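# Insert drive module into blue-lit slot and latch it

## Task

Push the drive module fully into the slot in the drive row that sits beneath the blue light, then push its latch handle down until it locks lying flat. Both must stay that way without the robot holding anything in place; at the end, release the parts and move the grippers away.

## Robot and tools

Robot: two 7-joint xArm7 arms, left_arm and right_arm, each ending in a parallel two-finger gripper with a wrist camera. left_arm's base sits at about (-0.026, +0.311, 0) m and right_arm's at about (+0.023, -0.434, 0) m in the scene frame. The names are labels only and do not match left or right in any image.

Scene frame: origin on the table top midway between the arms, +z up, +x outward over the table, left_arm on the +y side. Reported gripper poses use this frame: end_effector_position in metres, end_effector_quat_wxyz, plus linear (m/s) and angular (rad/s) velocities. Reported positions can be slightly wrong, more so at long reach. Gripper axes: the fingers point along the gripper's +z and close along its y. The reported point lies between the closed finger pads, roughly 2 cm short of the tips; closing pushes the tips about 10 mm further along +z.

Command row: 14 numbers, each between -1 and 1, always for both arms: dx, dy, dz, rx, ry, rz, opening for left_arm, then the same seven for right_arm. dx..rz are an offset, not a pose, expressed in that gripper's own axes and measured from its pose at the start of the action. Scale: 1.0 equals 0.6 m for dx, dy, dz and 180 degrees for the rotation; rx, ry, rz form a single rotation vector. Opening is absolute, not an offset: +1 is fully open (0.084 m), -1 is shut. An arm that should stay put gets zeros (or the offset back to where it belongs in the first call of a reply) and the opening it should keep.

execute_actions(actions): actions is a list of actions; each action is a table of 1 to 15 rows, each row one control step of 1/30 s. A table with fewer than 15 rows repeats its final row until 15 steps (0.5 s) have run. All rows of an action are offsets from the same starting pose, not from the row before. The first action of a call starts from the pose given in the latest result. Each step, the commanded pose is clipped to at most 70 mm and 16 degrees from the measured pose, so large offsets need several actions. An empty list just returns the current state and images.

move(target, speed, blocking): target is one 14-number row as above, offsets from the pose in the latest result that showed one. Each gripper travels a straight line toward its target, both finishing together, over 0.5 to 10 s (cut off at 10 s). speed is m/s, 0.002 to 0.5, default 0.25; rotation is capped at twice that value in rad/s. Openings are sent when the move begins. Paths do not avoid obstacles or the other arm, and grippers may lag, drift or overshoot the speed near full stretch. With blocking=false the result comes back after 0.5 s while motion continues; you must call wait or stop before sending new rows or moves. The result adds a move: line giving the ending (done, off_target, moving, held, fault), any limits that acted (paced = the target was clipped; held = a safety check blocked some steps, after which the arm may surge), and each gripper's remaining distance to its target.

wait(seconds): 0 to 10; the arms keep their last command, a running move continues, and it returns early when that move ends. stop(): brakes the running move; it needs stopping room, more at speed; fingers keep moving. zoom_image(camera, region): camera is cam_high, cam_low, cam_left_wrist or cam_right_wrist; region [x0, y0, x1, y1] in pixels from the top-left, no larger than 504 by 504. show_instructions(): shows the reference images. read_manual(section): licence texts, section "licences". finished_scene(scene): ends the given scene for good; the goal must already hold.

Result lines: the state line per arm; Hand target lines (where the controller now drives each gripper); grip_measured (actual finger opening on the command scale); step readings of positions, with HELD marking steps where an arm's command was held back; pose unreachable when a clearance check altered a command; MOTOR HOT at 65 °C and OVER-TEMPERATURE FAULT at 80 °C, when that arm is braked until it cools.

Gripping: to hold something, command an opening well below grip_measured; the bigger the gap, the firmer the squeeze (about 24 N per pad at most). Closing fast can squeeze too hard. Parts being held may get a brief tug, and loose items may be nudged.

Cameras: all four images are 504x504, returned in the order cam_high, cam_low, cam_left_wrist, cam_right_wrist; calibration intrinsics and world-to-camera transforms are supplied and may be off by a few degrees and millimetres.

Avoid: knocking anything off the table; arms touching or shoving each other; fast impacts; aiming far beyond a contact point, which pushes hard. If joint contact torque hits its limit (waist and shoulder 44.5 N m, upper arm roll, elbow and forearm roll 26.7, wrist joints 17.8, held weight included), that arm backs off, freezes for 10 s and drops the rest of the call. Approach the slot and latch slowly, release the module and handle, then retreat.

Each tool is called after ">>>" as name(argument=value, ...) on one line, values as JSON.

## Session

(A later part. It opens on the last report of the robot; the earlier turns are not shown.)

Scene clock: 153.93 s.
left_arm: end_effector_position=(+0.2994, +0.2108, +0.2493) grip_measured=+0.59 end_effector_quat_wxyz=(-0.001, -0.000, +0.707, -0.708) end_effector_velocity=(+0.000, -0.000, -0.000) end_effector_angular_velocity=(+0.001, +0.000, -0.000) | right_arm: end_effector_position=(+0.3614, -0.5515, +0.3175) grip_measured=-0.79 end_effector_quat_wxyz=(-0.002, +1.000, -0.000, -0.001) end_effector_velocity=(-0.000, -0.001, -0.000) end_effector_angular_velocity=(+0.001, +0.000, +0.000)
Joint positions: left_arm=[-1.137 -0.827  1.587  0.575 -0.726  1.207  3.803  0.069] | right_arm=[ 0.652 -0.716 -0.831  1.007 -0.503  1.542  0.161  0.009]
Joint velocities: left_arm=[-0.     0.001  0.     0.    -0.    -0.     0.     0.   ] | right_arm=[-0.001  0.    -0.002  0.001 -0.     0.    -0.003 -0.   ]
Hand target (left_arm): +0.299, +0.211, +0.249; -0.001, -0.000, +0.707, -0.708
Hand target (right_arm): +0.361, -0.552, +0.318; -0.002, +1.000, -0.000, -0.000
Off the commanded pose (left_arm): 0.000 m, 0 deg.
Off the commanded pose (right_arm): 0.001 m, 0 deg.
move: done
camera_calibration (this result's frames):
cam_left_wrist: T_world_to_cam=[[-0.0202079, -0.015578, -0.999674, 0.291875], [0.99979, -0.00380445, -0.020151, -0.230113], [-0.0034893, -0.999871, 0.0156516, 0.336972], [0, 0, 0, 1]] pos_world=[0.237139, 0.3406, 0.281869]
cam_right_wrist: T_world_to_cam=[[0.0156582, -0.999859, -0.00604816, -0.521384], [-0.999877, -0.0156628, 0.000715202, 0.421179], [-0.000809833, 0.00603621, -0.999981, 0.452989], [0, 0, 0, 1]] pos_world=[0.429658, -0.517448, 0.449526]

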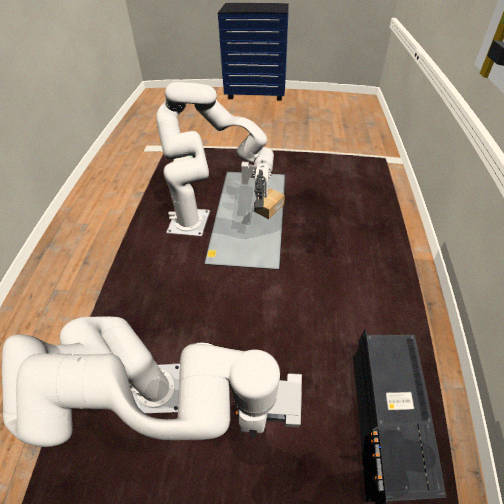

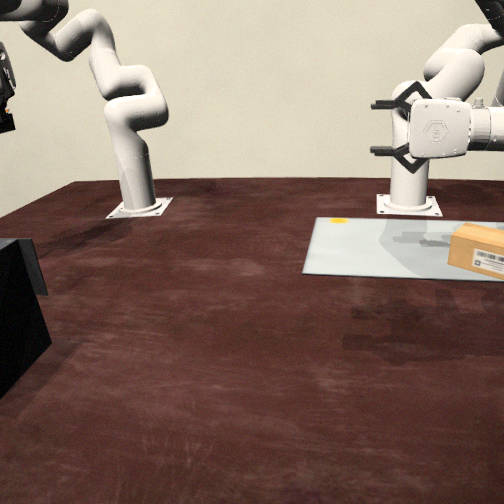

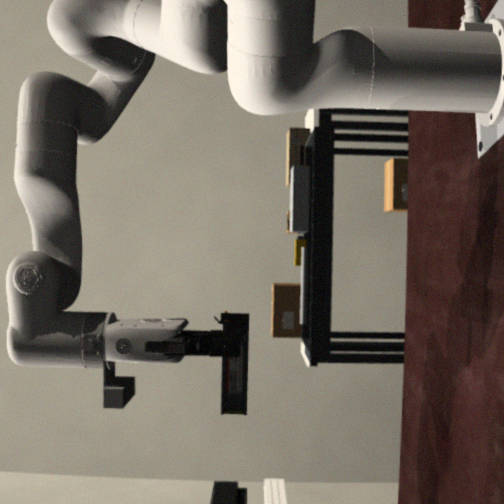

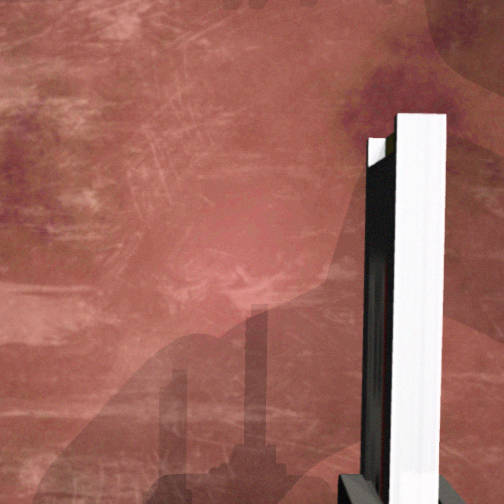

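>>> move(target=[0,0,0,0,0,0,0.6,0.33,0,0,0,0,0,-1], speed=0.15)

Scene clock: 158.47 s.
left_arm: end_effector_position=(+0.2994, +0.2108, +0.2493) grip_measured=+0.59 end_effector_quat_wxyz=(-0.001, -0.000, +0.707, -0.708) end_effector_velocity=(-0.000, -0.000, -0.000) end_effector_angular_velocity=(+0.002, +0.000, -0.001) | right_arm: end_effector_position=(+0.5589, -0.5519, +0.3194) grip_measured=-0.79 end_effector_quat_wxyz=(-0.000, +1.000, -0.000, +0.001) end_effector_velocity=(-0.000, -0.001, -0.000) end_effector_angular_velocity=(+0.002, +0.004, -0.002)
Joint positions: left_arm=[-1.137 -0.827  1.587  0.575 -0.726  1.207  3.803  0.069] | right_arm=[ 1.863 -0.47  -1.967  1.705 -0.432  1.514  0.063  0.009]
Joint velocities: left_arm=[-0.     0.001 -0.001  0.     0.001 -0.    -0.001  0.   ] | right_arm=[ 0.003 -0.004 -0.003  0.005 -0.002  0.006  0.    -0.   ]
Hand target (left_arm): +0.299, +0.211, +0.249; -0.001, -0.000, +0.707, -0.708
Hand target (right_arm): +0.559, -0.552, +0.319; -0.000, +1.000, -0.000, +0.001
Off the commanded pose (left_arm): 0.000 m, 0 deg.
Off the commanded pose (right_arm): 0.002 m, 0 deg.
move: done
camera_calibration (this result's frames):
cam_left_wrist: T_world_to_cam=[[-0.0202079, -0.015578, -0.999674, 0.291875], [0.99979, -0.0038045, -0.0201509, -0.230113], [-0.00348935, -0.999871, 0.0156516, 0.336972], [0, 0, 0, 1]] pos_world=[0.237139, 0.3406, 0.281869]
cam_right_wrist: T_world_to_cam=[[0.0150578, -0.999883, -0.0028256, -0.525581], [-0.999882, -0.0150493, -0.00301245, 0.62021], [0.00296957, 0.00287063, -0.999991, 0.45122], [0, 0, 0, 1]] pos_world=[0.626711, -0.51748, 0.451599]

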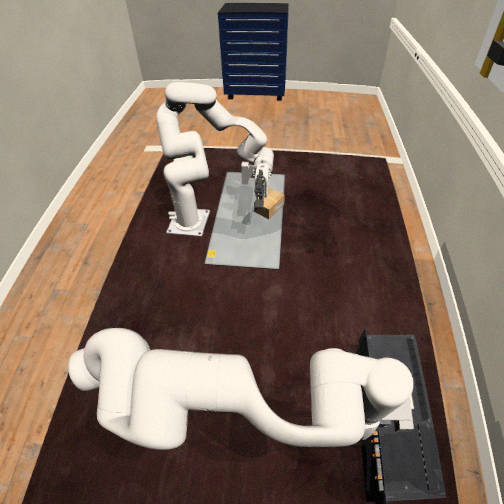

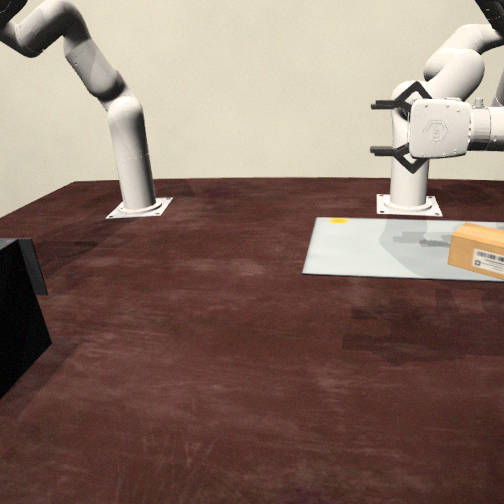

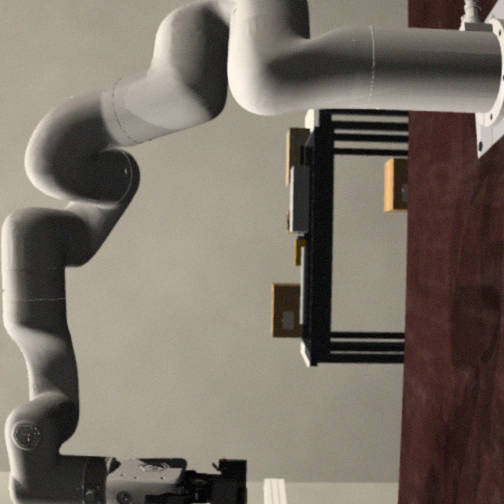

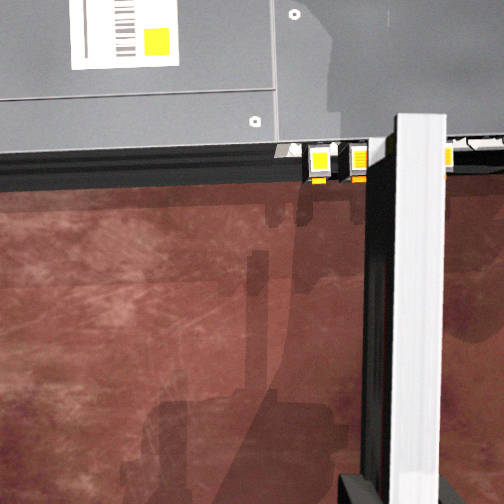

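>>> move(target=[0,0,0,0,0,0,0.6,0,0.2,0,0,0,0,-1], speed=0.1)

Scene clock: 162.87 s.
left_arm: end_effector_position=(+0.2994, +0.2108, +0.2493) grip_measured=+0.59 end_effector_quat_wxyz=(-0.001, -0.000, +0.707, -0.708) end_effector_velocity=(+0.000, -0.000, -0.000) end_effector_angular_velocity=(+0.001, +0.002, +0.000) | right_arm: end_effector_position=(+0.5588, -0.6712, +0.3191) grip_measured=-0.79 end_effector_quat_wxyz=(+0.000, +1.000, +0.000, +0.001) end_effector_velocity=(-0.002, -0.006, -0.002) end_effector_angular_velocity=(-0.001, +0.002, -0.010)
Joint positions: left_arm=[-1.137 -0.827  1.587  0.575 -0.726  1.207  3.803  0.069] | right_arm=[ 1.862 -0.609 -2.067  1.927 -0.528  1.599 -0.126  0.009]
Joint velocities: left_arm=[-0.     0.001 -0.    -0.    -0.001 -0.001 -0.001 -0.   ] | right_arm=[-0.004 -0.004 -0.005  0.004 -0.003  0.001  0.    -0.   ]
Hand target (left_arm): +0.299, +0.211, +0.249; -0.001, -0.000, +0.707, -0.708
Hand target (right_arm): +0.559, -0.672, +0.319; +0.000, +1.000, -0.000, +0.001
Off the commanded pose (left_arm): 0.000 m, 0 deg.
Off the commanded pose (right_arm): 0.001 m, 0 deg.
move: done
camera_calibration (this result's frames):
cam_left_wrist: T_world_to_cam=[[-0.020208, -0.0155779, -0.999674, 0.291875], [0.99979, -0.0038046, -0.020151, -0.230113], [-0.00348945, -0.999871, 0.0156515, 0.336972], [0, 0, 0, 1]] pos_world=[0.237139, 0.3406, 0.281869]
cam_right_wrist: T_world_to_cam=[[0.0161025, -0.999867, -0.00246037, -0.64553], [-0.999868, -0.0160966, -0.00237053, 0.617358], [0.00233061, 0.00249821, -0.999994, 0.451369], [0, 0, 0, 1]] pos_world=[0.626619, -0.636634, 0.451242]

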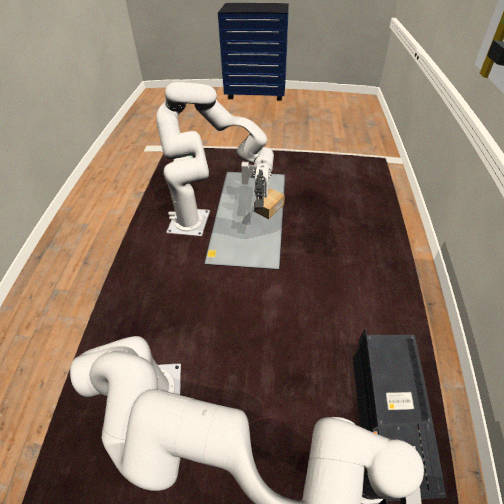

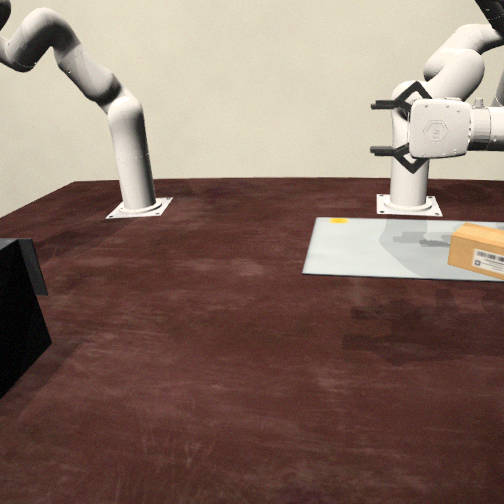

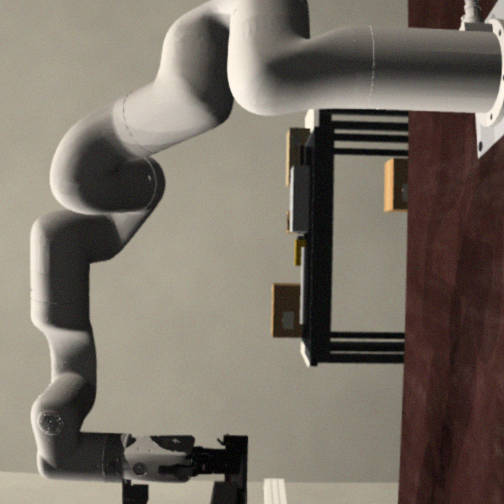

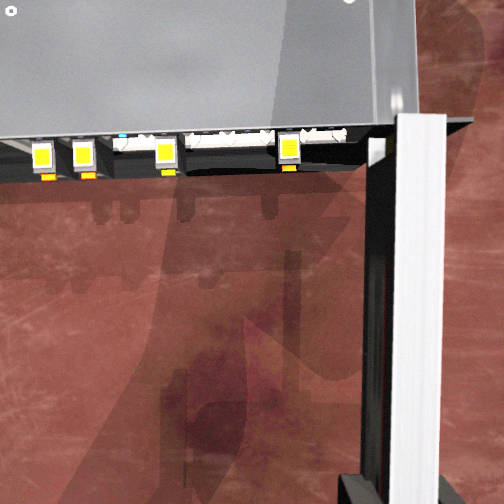

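>>> move(target=[0,0,0,0,0,0,0.6,-0.05,-0.1275,0.2,0,0,-0.0143,-1], speed=0.1)

Scene clock: 176.33 s.
left_arm: end_effector_position=(+0.2994, +0.2108, +0.2493) grip_measured=+0.59 end_effector_quat_wxyz=(-0.001, -0.000, +0.707, -0.708) end_effector_velocity=(+0.000, +0.000, -0.000) end_effector_angular_velocity=(-0.000, +0.002, +0.001) | right_arm: end_effector_position=(+0.5294, -0.5946, +0.1994) grip_measured=-0.79 end_effector_quat_wxyz=(+0.000, +1.000, +0.023, +0.001) end_effector_velocity=(-0.000, +0.001, -0.001) end_effector_angular_velocity=(+0.001, +0.000, +0.001)
Joint positions: left_arm=[-1.137 -0.827  1.587  0.575 -0.726  1.207  3.803  0.069] | right_arm=[ 1.645 -0.48  -1.957  1.329 -0.481  1.177 -0.021  0.009]
Joint velocities: left_arm=[-0.001  0.     0.001 -0.    -0.001 -0.    -0.001  0.   ] | right_arm=[-0.001 -0.     0.002 -0.003 -0.    -0.002  0.    -0.   ]
Hand target (left_arm): +0.299, +0.211, +0.249; -0.001, -0.000, +0.707, -0.708
Hand target (right_arm): +0.529, -0.594, +0.199; -0.000, +1.000, +0.023, +0.001
Off the commanded pose (left_arm): 0.000 m, 0 deg.
Off the commanded pose (right_arm): 0.001 m, 0 deg.
move: done
camera_calibration (this result's frames):
cam_left_wrist: T_world_to_cam=[[-0.0202079, -0.0155778, -0.999674, 0.291875], [0.99979, -0.00380453, -0.020151, -0.230113], [-0.00348938, -0.999871, 0.0156514, 0.336972], [0, 0, 0, 1]] pos_world=[0.237139, 0.3406, 0.281869]
cam_right_wrist: T_world_to_cam=[[0.0614175, -0.998109, -0.00247582, -0.591797], [-0.998107, -0.0614092, -0.00329584, 0.561248], [0.00313757, 0.00267355, -0.999992, 0.331255], [0, 0, 0, 1]] pos_world=[0.595493, -0.557097, 0.331637]

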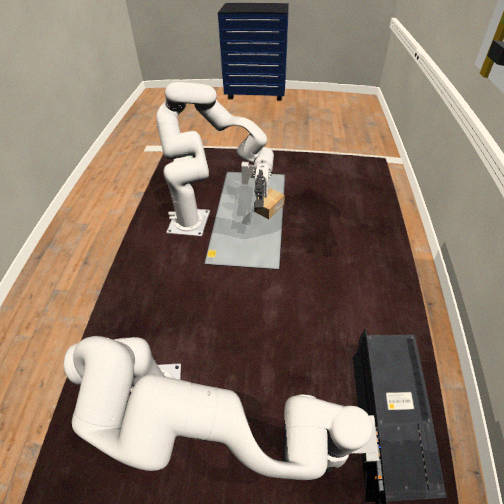

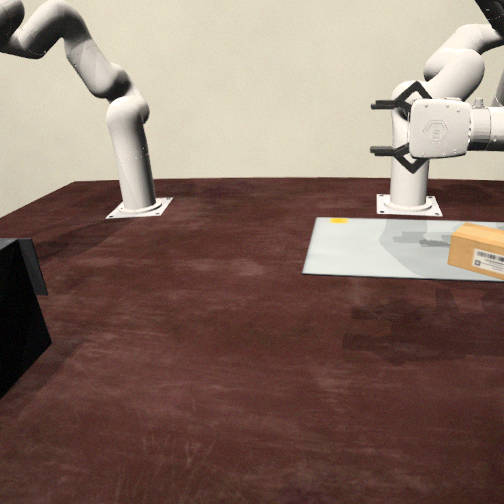

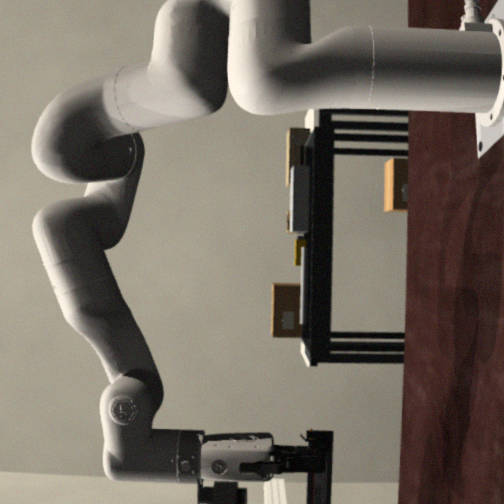

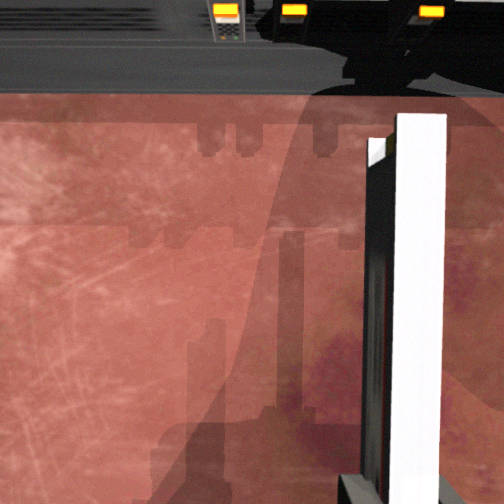

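>>> move(target=[0,0,0,0,0,0,0.6,0.02,-0.0125,0.066,0,0,0,-1], speed=0.05)

Scene clock: 182.20 s.
left_arm: end_effector_position=(+0.2994, +0.2108, +0.2493) grip_measured=+0.59 end_effector_quat_wxyz=(-0.001, -0.000, +0.707, -0.708) end_effector_velocity=(+0.000, -0.000, +0.001) end_effector_angular_velocity=(-0.002, -0.001, -0.000) | right_arm: end_effector_position=(+0.5413, -0.5865, +0.1601) grip_measured=-0.79 end_effector_quat_wxyz=(+0.000, +1.000, +0.023, +0.002) end_effector_velocity=(+0.002, -0.000, +0.002) end_effector_angular_velocity=(-0.002, -0.005, -0.001)
Joint positions: left_arm=[-1.137 -0.827  1.587  0.575 -0.726  1.207  3.803  0.069] | right_arm=[ 1.732 -0.554 -2.029  1.312 -0.555  1.109  0.042  0.009]
Joint velocities: left_arm=[-0.    -0.001 -0.001  0.    -0.001 -0.     0.    -0.   ] | right_arm=[ 0.001  0.001  0.     0.003 -0.    -0.001  0.001  0.   ]
Hand target (left_arm): +0.299, +0.211, +0.249; -0.001, -0.000, +0.707, -0.708
Hand target (right_arm): +0.541, -0.586, +0.160; +0.000, +1.000, +0.023, +0.002
Off the commanded pose (left_arm): 0.000 m, 0 deg.
Off the commanded pose (right_arm): 0.000 m, 0 deg.
move: done
camera_calibration (this result's frames):
cam_left_wrist: T_world_to_cam=[[-0.0202078, -0.0155778, -0.999674, 0.291875], [0.99979, -0.00380469, -0.0201508, -0.230113], [-0.00348955, -0.999871, 0.0156514, 0.336972], [0, 0, 0, 1]] pos_world=[0.237139, 0.3406, 0.281869]
cam_right_wrist: T_world_to_cam=[[0.0615842, -0.998099, -0.00225349, -0.584634], [-0.998095, -0.061575, -0.00396014, 0.573527], [0.00381385, 0.00249308, -0.99999, 0.291457], [0, 0, 0, 1]] pos_world=[0.607327, -0.548934, 0.292407]

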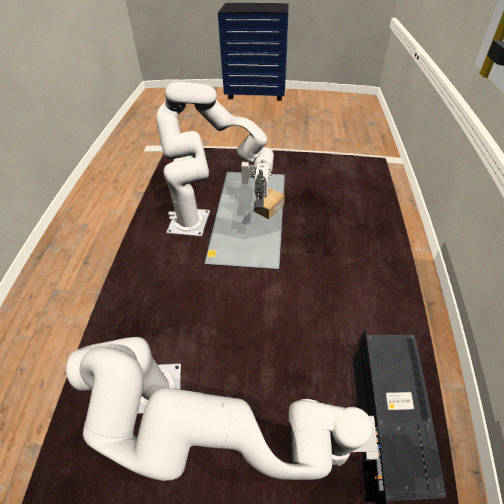

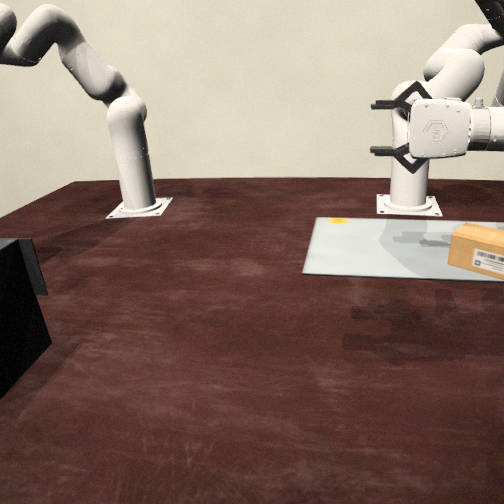

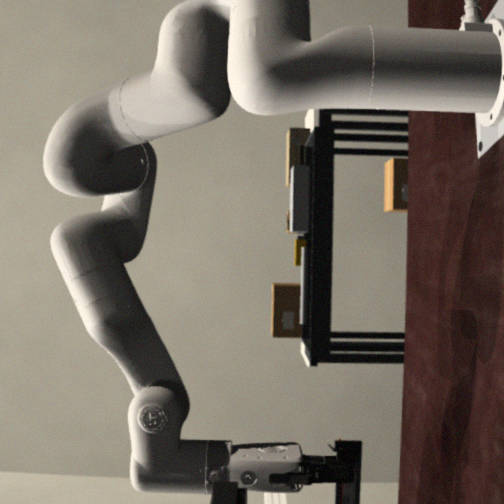

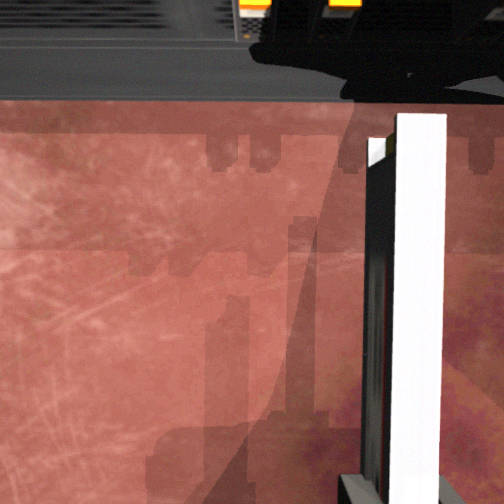

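>>> move(target=[0,0,0,0,0,0,0.6,0.02,0.004,0,0,0,0,-1], speed=0.03)

>>> zoom_image(camera="cam_right_wrist", region=[254,0,504,200])

Scene clock: 187.67 s.
left_arm: end_effector_position=(+0.2994, +0.2108, +0.2493) grip_measured=+0.59 end_effector_quat_wxyz=(-0.001, -0.000, +0.707, -0.708) end_effector_velocity=(+0.000, +0.000, -0.000) end_effector_angular_velocity=(+0.000, -0.000, +0.001) | right_arm: end_effector_position=(+0.5534, -0.5884, +0.1602) grip_measured=-0.79 end_effector_quat_wxyz=(+0.000, +1.000, +0.023, +0.002) end_effector_velocity=(-0.000, -0.001, -0.000) end_effector_angular_velocity=(-0.001, +0.001, -0.001)
Joint positions: left_arm=[-1.137 -0.827  1.587  0.575 -0.726  1.207  3.803  0.069] | right_arm=[ 1.781 -0.59  -2.057  1.368 -0.574  1.132  0.049  0.009]
Joint velocities: left_arm=[-0.     0.     0.001 -0.    -0.    -0.001  0.001  0.   ] | right_arm=[ 0.     0.    -0.002  0.001 -0.     0.001 -0.     0.   ]
Hand target (left_arm): +0.299, +0.211, +0.249; -0.001, -0.000, +0.707, -0.708
Hand target (right_arm): +0.553, -0.588, +0.160; +0.000, +1.000, +0.023, +0.002
Off the commanded pose (left_arm): 0.000 m, 0 deg.
Off the commanded pose (right_arm): 0.000 m, 0 deg.
move: done
camera_calibration (this result's frames):
cam_left_wrist: T_world_to_cam=[[-0.0202079, -0.0155777, -0.999674, 0.291875], [0.99979, -0.00380486, -0.0201509, -0.230113], [-0.00348972, -0.999871, 0.0156513, 0.336972], [0, 0, 0, 1]] pos_world=[0.237139, 0.3406, 0.281869]
cam_right_wrist: T_world_to_cam=[[0.0615898, -0.998099, -0.00214923, -0.587239], [-0.998094, -0.0615808, -0.00400269, 0.585456], [0.00386273, 0.00239165, -0.99999, 0.291395], [0, 0, 0, 1]] pos_world=[0.619382, -0.550767, 0.292474]

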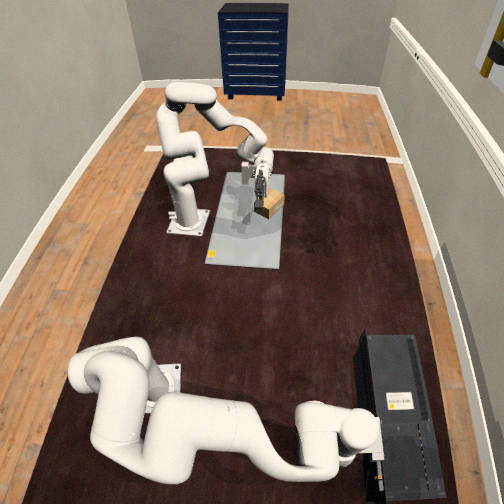

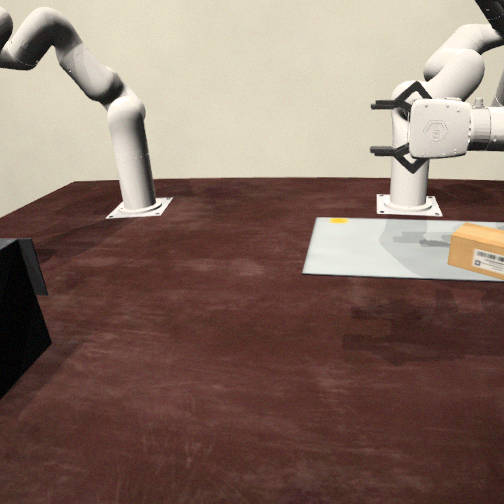

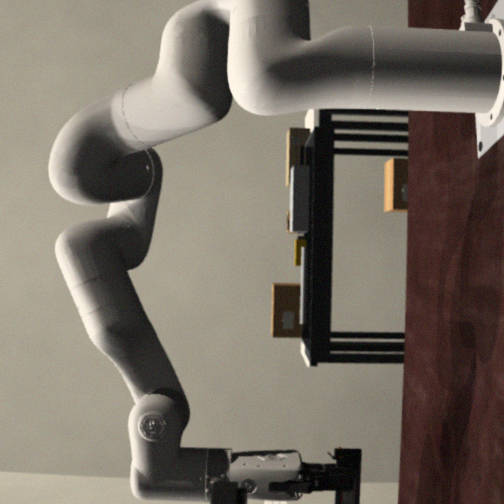

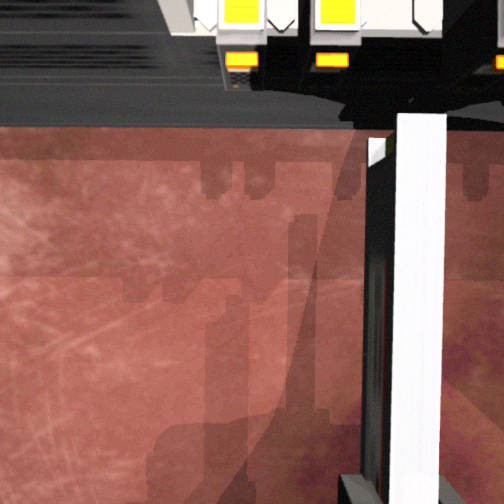

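Region (254, 0, 504, 200) of cam_right_wrist's 504x504 image, scaled by 2.016, with more detail than that image has; it fills the top 403 rows of this view, and the rest is white.

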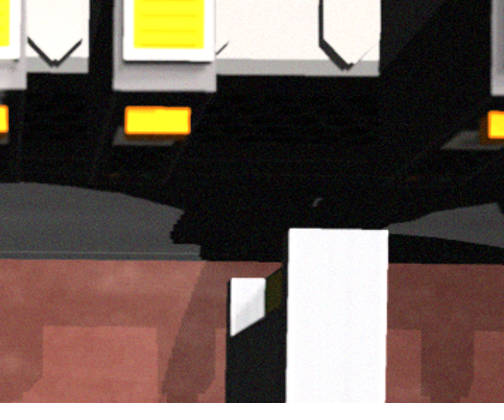

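>>> move(target=[0,0,0,0,0,0,0.6,0.07,0,0,0,0,0,-1], speed=0.015)

Scene clock: 195.07 s.
left_arm: end_effector_position=(+0.2994, +0.2108, +0.2493) grip_measured=+0.59 end_effector_quat_wxyz=(-0.001, -0.000, +0.707, -0.708) end_effector_velocity=(+0.000, +0.000, +0.000) end_effector_angular_velocity=(-0.001, -0.001, +0.001) | right_arm: end_effector_position=(+0.5949, -0.5865, +0.1605) grip_measured=-0.79 end_effector_quat_wxyz=(+0.001, +1.000, +0.023, +0.001) end_effector_velocity=(-0.000, +0.001, +0.000) end_effector_angular_velocity=(+0.001, +0.001, -0.000)
Joint positions: left_arm=[-1.137 -0.827  1.587  0.575 -0.726  1.207  3.803  0.069] | right_arm=[ 1.946 -0.707 -2.131  1.568 -0.628  1.215  0.07   0.009]
Joint velocities: left_arm=[ 0.    -0.001  0.    -0.    -0.    -0.     0.001 -0.   ] | right_arm=[-0.    -0.001  0.003  0.001 -0.001  0.003  0.002 -0.   ]
Hand target (left_arm): +0.299, +0.211, +0.249; -0.001, -0.000, +0.707, -0.708
Hand target (right_arm): +0.595, -0.586, +0.161; +0.000, +1.000, +0.023, +0.002
Off the commanded pose (left_arm): 0.000 m, 0 deg.
Off the commanded pose (right_arm): 0.000 m, 0 deg.
move: done
camera_calibration (this result's frames):
cam_left_wrist: T_world_to_cam=[[-0.0202078, -0.0155777, -0.999674, 0.291875], [0.99979, -0.00380489, -0.0201508, -0.230113], [-0.00348974, -0.999871, 0.0156513, 0.336972], [0, 0, 0, 1]] pos_world=[0.237139, 0.3406, 0.281869]
cam_right_wrist: T_world_to_cam=[[0.06148, -0.998107, -0.00166501, -0.587998], [-0.998106, -0.0614759, -0.00242941, 0.626821], [0.00232245, 0.00181122, -0.999996, 0.292082], [0, 0, 0, 1]] pos_world=[0.661106, -0.548879, 0.292625]

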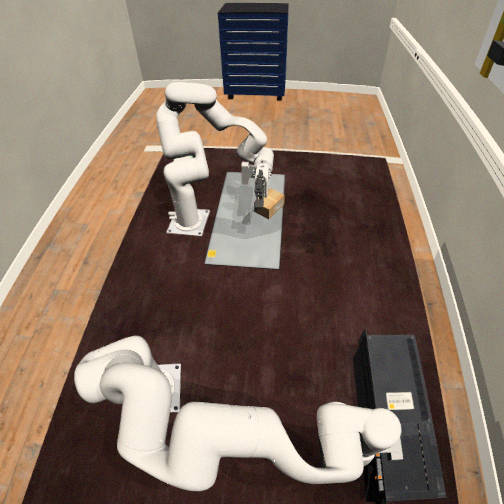

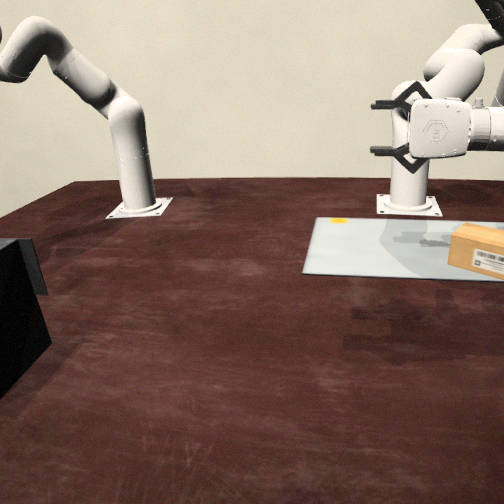

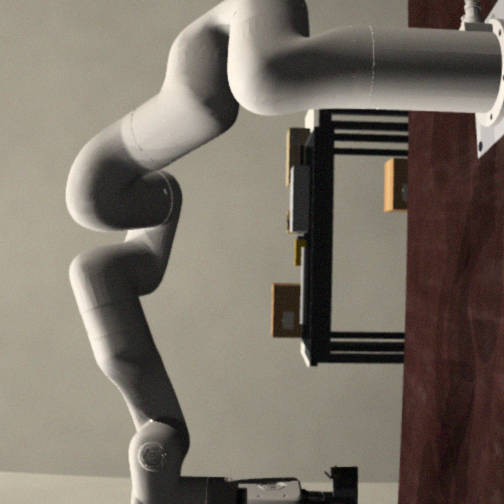

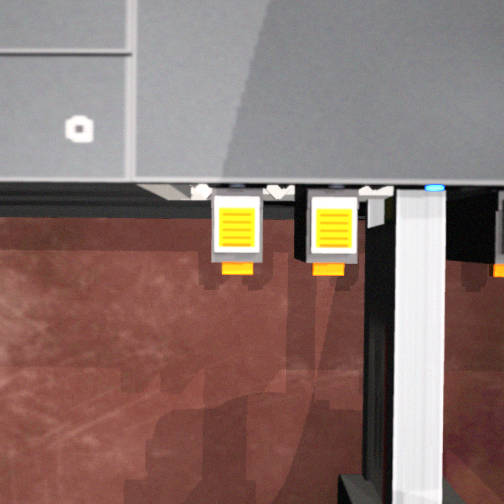

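>>> move(target=[0,0,0,0,0,0,0.6,0.067,0,0,0,0,0,-1], speed=0.015)

>>> move(target=[0,0,0,0,0,0,0.6,0,0,0,0,0,0,-0.4])

Scene clock: 202.00 s.
left_arm: end_effector_position=(+0.2994, +0.2108, +0.2493) grip_measured=+0.59 end_effector_quat_wxyz=(-0.001, -0.000, +0.707, -0.708) end_effector_velocity=(-0.000, -0.000, -0.000) end_effector_angular_velocity=(+0.001, -0.000, -0.000) | right_arm: end_effector_position=(+0.6353, -0.5846, +0.1611) grip_measured=-0.79 end_effector_quat_wxyz=(+0.001, +1.000, +0.023, +0.002) end_effector_velocity=(+0.000, +0.001, +0.000) end_effector_angular_velocity=(+0.001, +0.000, +0.002)
Joint positions: left_arm=[-1.137 -0.827  1.587  0.575 -0.726  1.207  3.803  0.069] | right_arm=[ 2.1   -0.822 -2.188  1.792 -0.67   1.3    0.067  0.009]
Joint velocities: left_arm=[-0.     0.002  0.    -0.    -0.     0.     0.001 -0.   ] | right_arm=[ 0.001 -0.001  0.002  0.001 -0.     0.002 -0.001 -0.   ]
Hand target (left_arm): +0.299, +0.211, +0.249; -0.001, -0.000, +0.707, -0.708
Hand target (right_arm): +0.635, -0.585, +0.161; +0.001, +1.000, +0.023, +0.001
Off the commanded pose (left_arm): 0.000 m, 0 deg.
Off the commanded pose (right_arm): 0.001 m, 0 deg.
move: done
camera_calibration (this result's frames):
cam_left_wrist: T_world_to_cam=[[-0.0202077, -0.0155776, -0.999674, 0.291875], [0.99979, -0.00380474, -0.0201507, -0.230113], [-0.0034896, -0.999871, 0.0156513, 0.336972], [0, 0, 0, 1]] pos_world=[0.237139, 0.3406, 0.281869]
cam_right_wrist: T_world_to_cam=[[0.06147, -0.998108, -0.00131414, -0.588628], [-0.998103, -0.0614651, -0.00345353, 0.667387], [0.00336622, 0.00152393, -0.999993, 0.291733], [0, 0, 0, 1]] pos_world=[0.701323, -0.546938, 0.293263]

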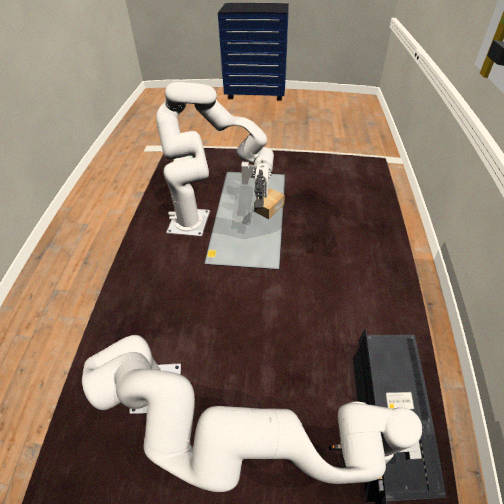

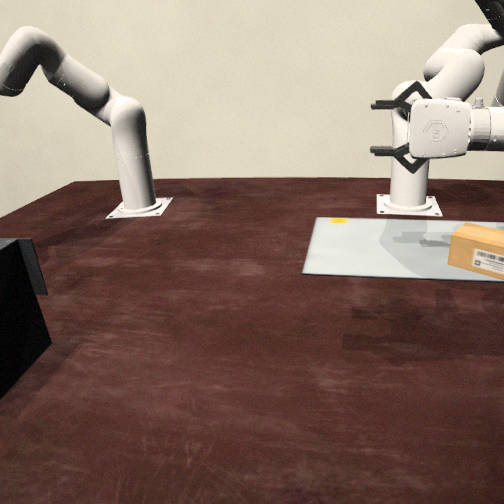

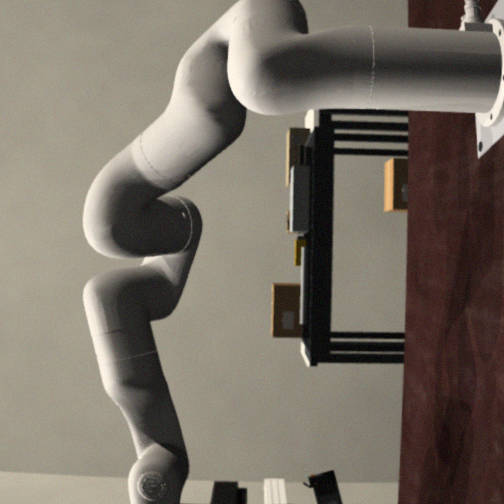

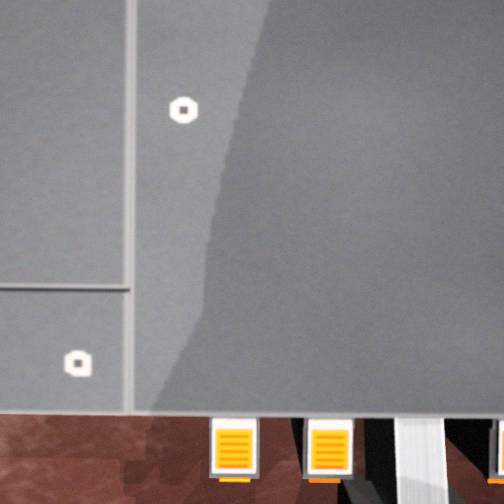

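Scene clock: 202.50 s.
left_arm: end_effector_position=(+0.2994, +0.2108, +0.2493) grip_measured=+0.59 end_effector_quat_wxyz=(-0.001, -0.000, +0.707, -0.708) end_effector_velocity=(+0.000, +0.000, -0.000) end_effector_angular_velocity=(+0.001, -0.000, +0.000) | right_arm: end_effector_position=(+0.6354, -0.5846, +0.1610) grip_measured=-0.42 end_effector_quat_wxyz=(+0.001, +1.000, +0.023, +0.002) end_effector_velocity=(-0.001, +0.000, +0.001) end_effector_angular_velocity=(-0.002, +0.003, +0.001)
Joint positions: left_arm=[-1.137 -0.827  1.587  0.575 -0.726  1.207  3.803  0.069] | right_arm=[ 2.101 -0.822 -2.189  1.792 -0.669  1.299  0.066  0.026]
Joint velocities: left_arm=[-0.  0. -0.  0.  0. -0.  0. -0.] | right_arm=[-0.     0.003  0.    -0.001  0.     0.004 -0.001 -0.   ]
Hand target (left_arm): +0.299, +0.211, +0.249; -0.001, -0.000, +0.707, -0.708
Hand target (right_arm): +0.635, -0.585, +0.161; +0.001, +1.000, +0.023, +0.002
Off the commanded pose (left_arm): 0.000 m, 0 deg.
Off the commanded pose (right_arm): 0.000 m, 0 deg.
move: done
camera_calibration (this result's frames):
cam_left_wrist: T_world_to_cam=[[-0.0202079, -0.0155777, -0.999674, 0.291875], [0.99979, -0.0038047, -0.0201509, -0.230113], [-0.00348955, -0.999871, 0.0156514, 0.336972], [0, 0, 0, 1]] pos_world=[0.237139, 0.3406, 0.281869]
cam_right_wrist: T_world_to_cam=[[0.0615318, -0.998104, -0.00147114, -0.588588], [-0.998098, -0.0615258, -0.00381007, 0.667539], [0.00371234, 0.00170278, -0.999992, 0.29153], [0, 0, 0, 1]] pos_world=[0.701404, -0.546898, 0.293205]

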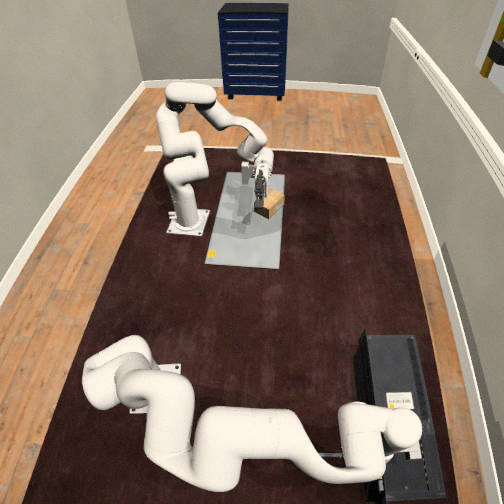

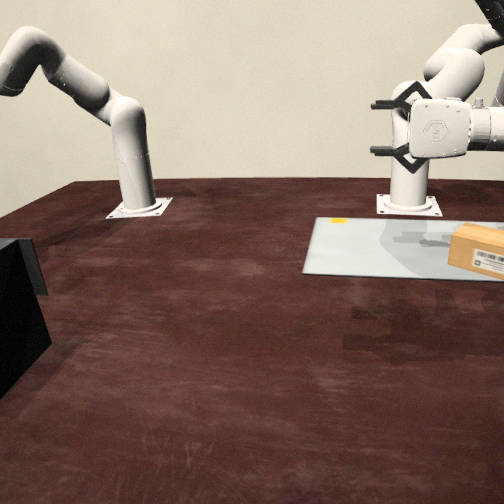

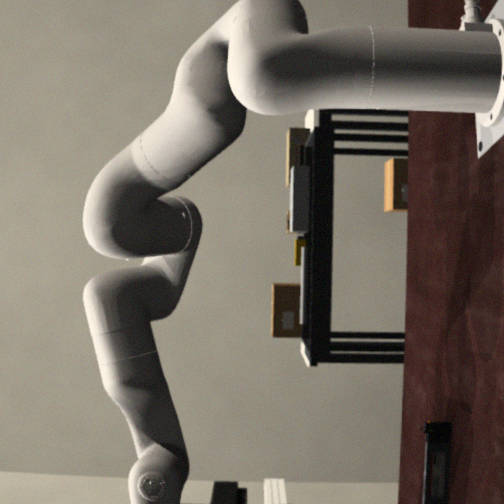

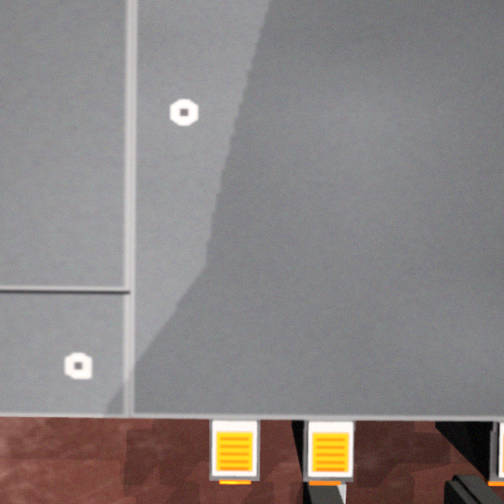

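>>> move(target=[0,0,0,0,0,0,0.6,-0.25,0,-0.2,0,0,0,-0.4], speed=0.1)

Scene clock: 209.03 s.
left_arm: end_effector_position=(+0.2994, +0.2108, +0.2493) grip_measured=+0.59 end_effector_quat_wxyz=(-0.001, -0.000, +0.707, -0.708) end_effector_velocity=(+0.000, +0.000, -0.000) end_effector_angular_velocity=(+0.001, +0.002, +0.000) | right_arm: end_effector_position=(+0.4849, -0.5918, +0.2799) grip_measured=-0.42 end_effector_quat_wxyz=(+0.000, +1.000, +0.023, +0.001) end_effector_velocity=(-0.000, +0.001, +0.001) end_effector_angular_velocity=(+0.003, -0.007, +0.002)
Joint positions: left_arm=[-1.137 -0.827  1.587  0.575 -0.726  1.207  3.803  0.069] | right_arm=[ 1.3   -0.159 -1.733  1.306 -0.164  1.283 -0.249  0.026]
Joint velocities: left_arm=[-0.     0.002  0.     0.    -0.001  0.    -0.001 -0.   ] | right_arm=[-0.023  0.014  0.015 -0.006  0.018 -0.008 -0.014  0.   ]
Hand target (left_arm): +0.299, +0.211, +0.249; -0.001, -0.000, +0.707, -0.708
Hand target (right_arm): +0.485, -0.592, +0.280; +0.000, +1.000, +0.023, +0.001
Off the commanded pose (left_arm): 0.000 m, 0 deg.
Off the commanded pose (right_arm): 0.001 m, 0 deg.
move: done
camera_calibration (this result's frames):
cam_left_wrist: T_world_to_cam=[[-0.0202079, -0.0155778, -0.999674, 0.291875], [0.99979, -0.00380454, -0.020151, -0.230113], [-0.0034894, -0.999871, 0.0156514, 0.336972], [0, 0, 0, 1]] pos_world=[0.237139, 0.3406, 0.281869]
cam_right_wrist: T_world_to_cam=[[0.0609097, -0.99814, -0.00268164, -0.585778], [-0.998142, -0.0609055, -0.00160036, 0.517129], [0.00143405, 0.00277414, -0.999995, 0.412797], [0, 0, 0, 1]] pos_world=[0.551256, -0.554337, 0.412052]

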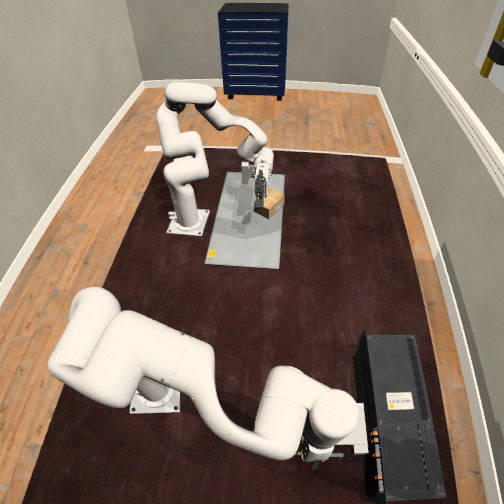

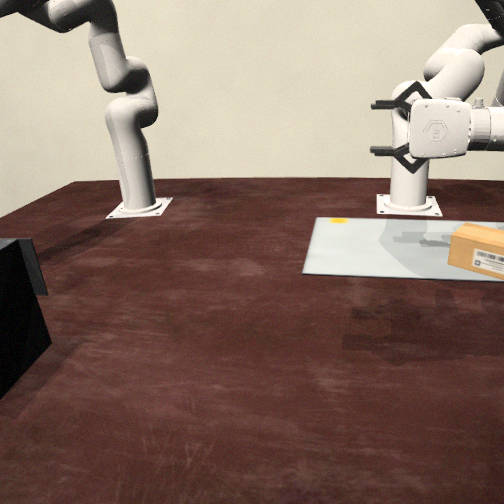

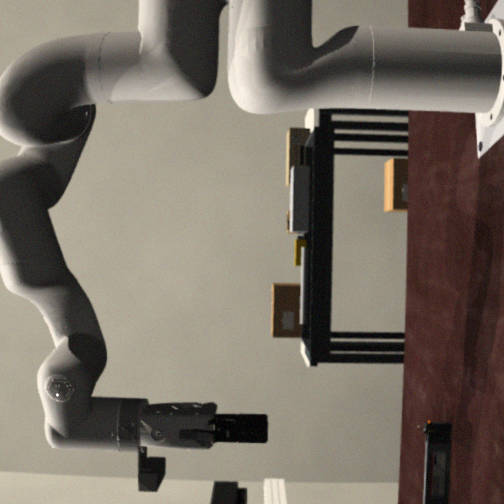

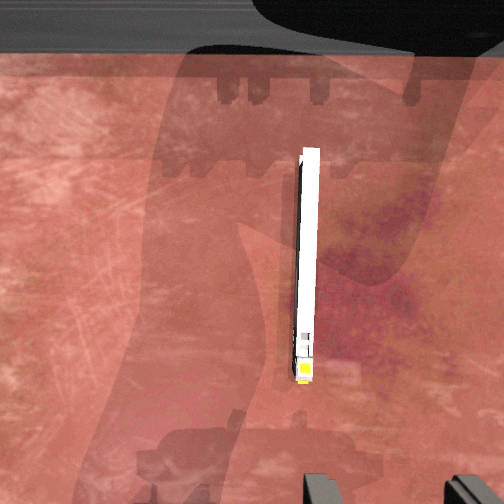

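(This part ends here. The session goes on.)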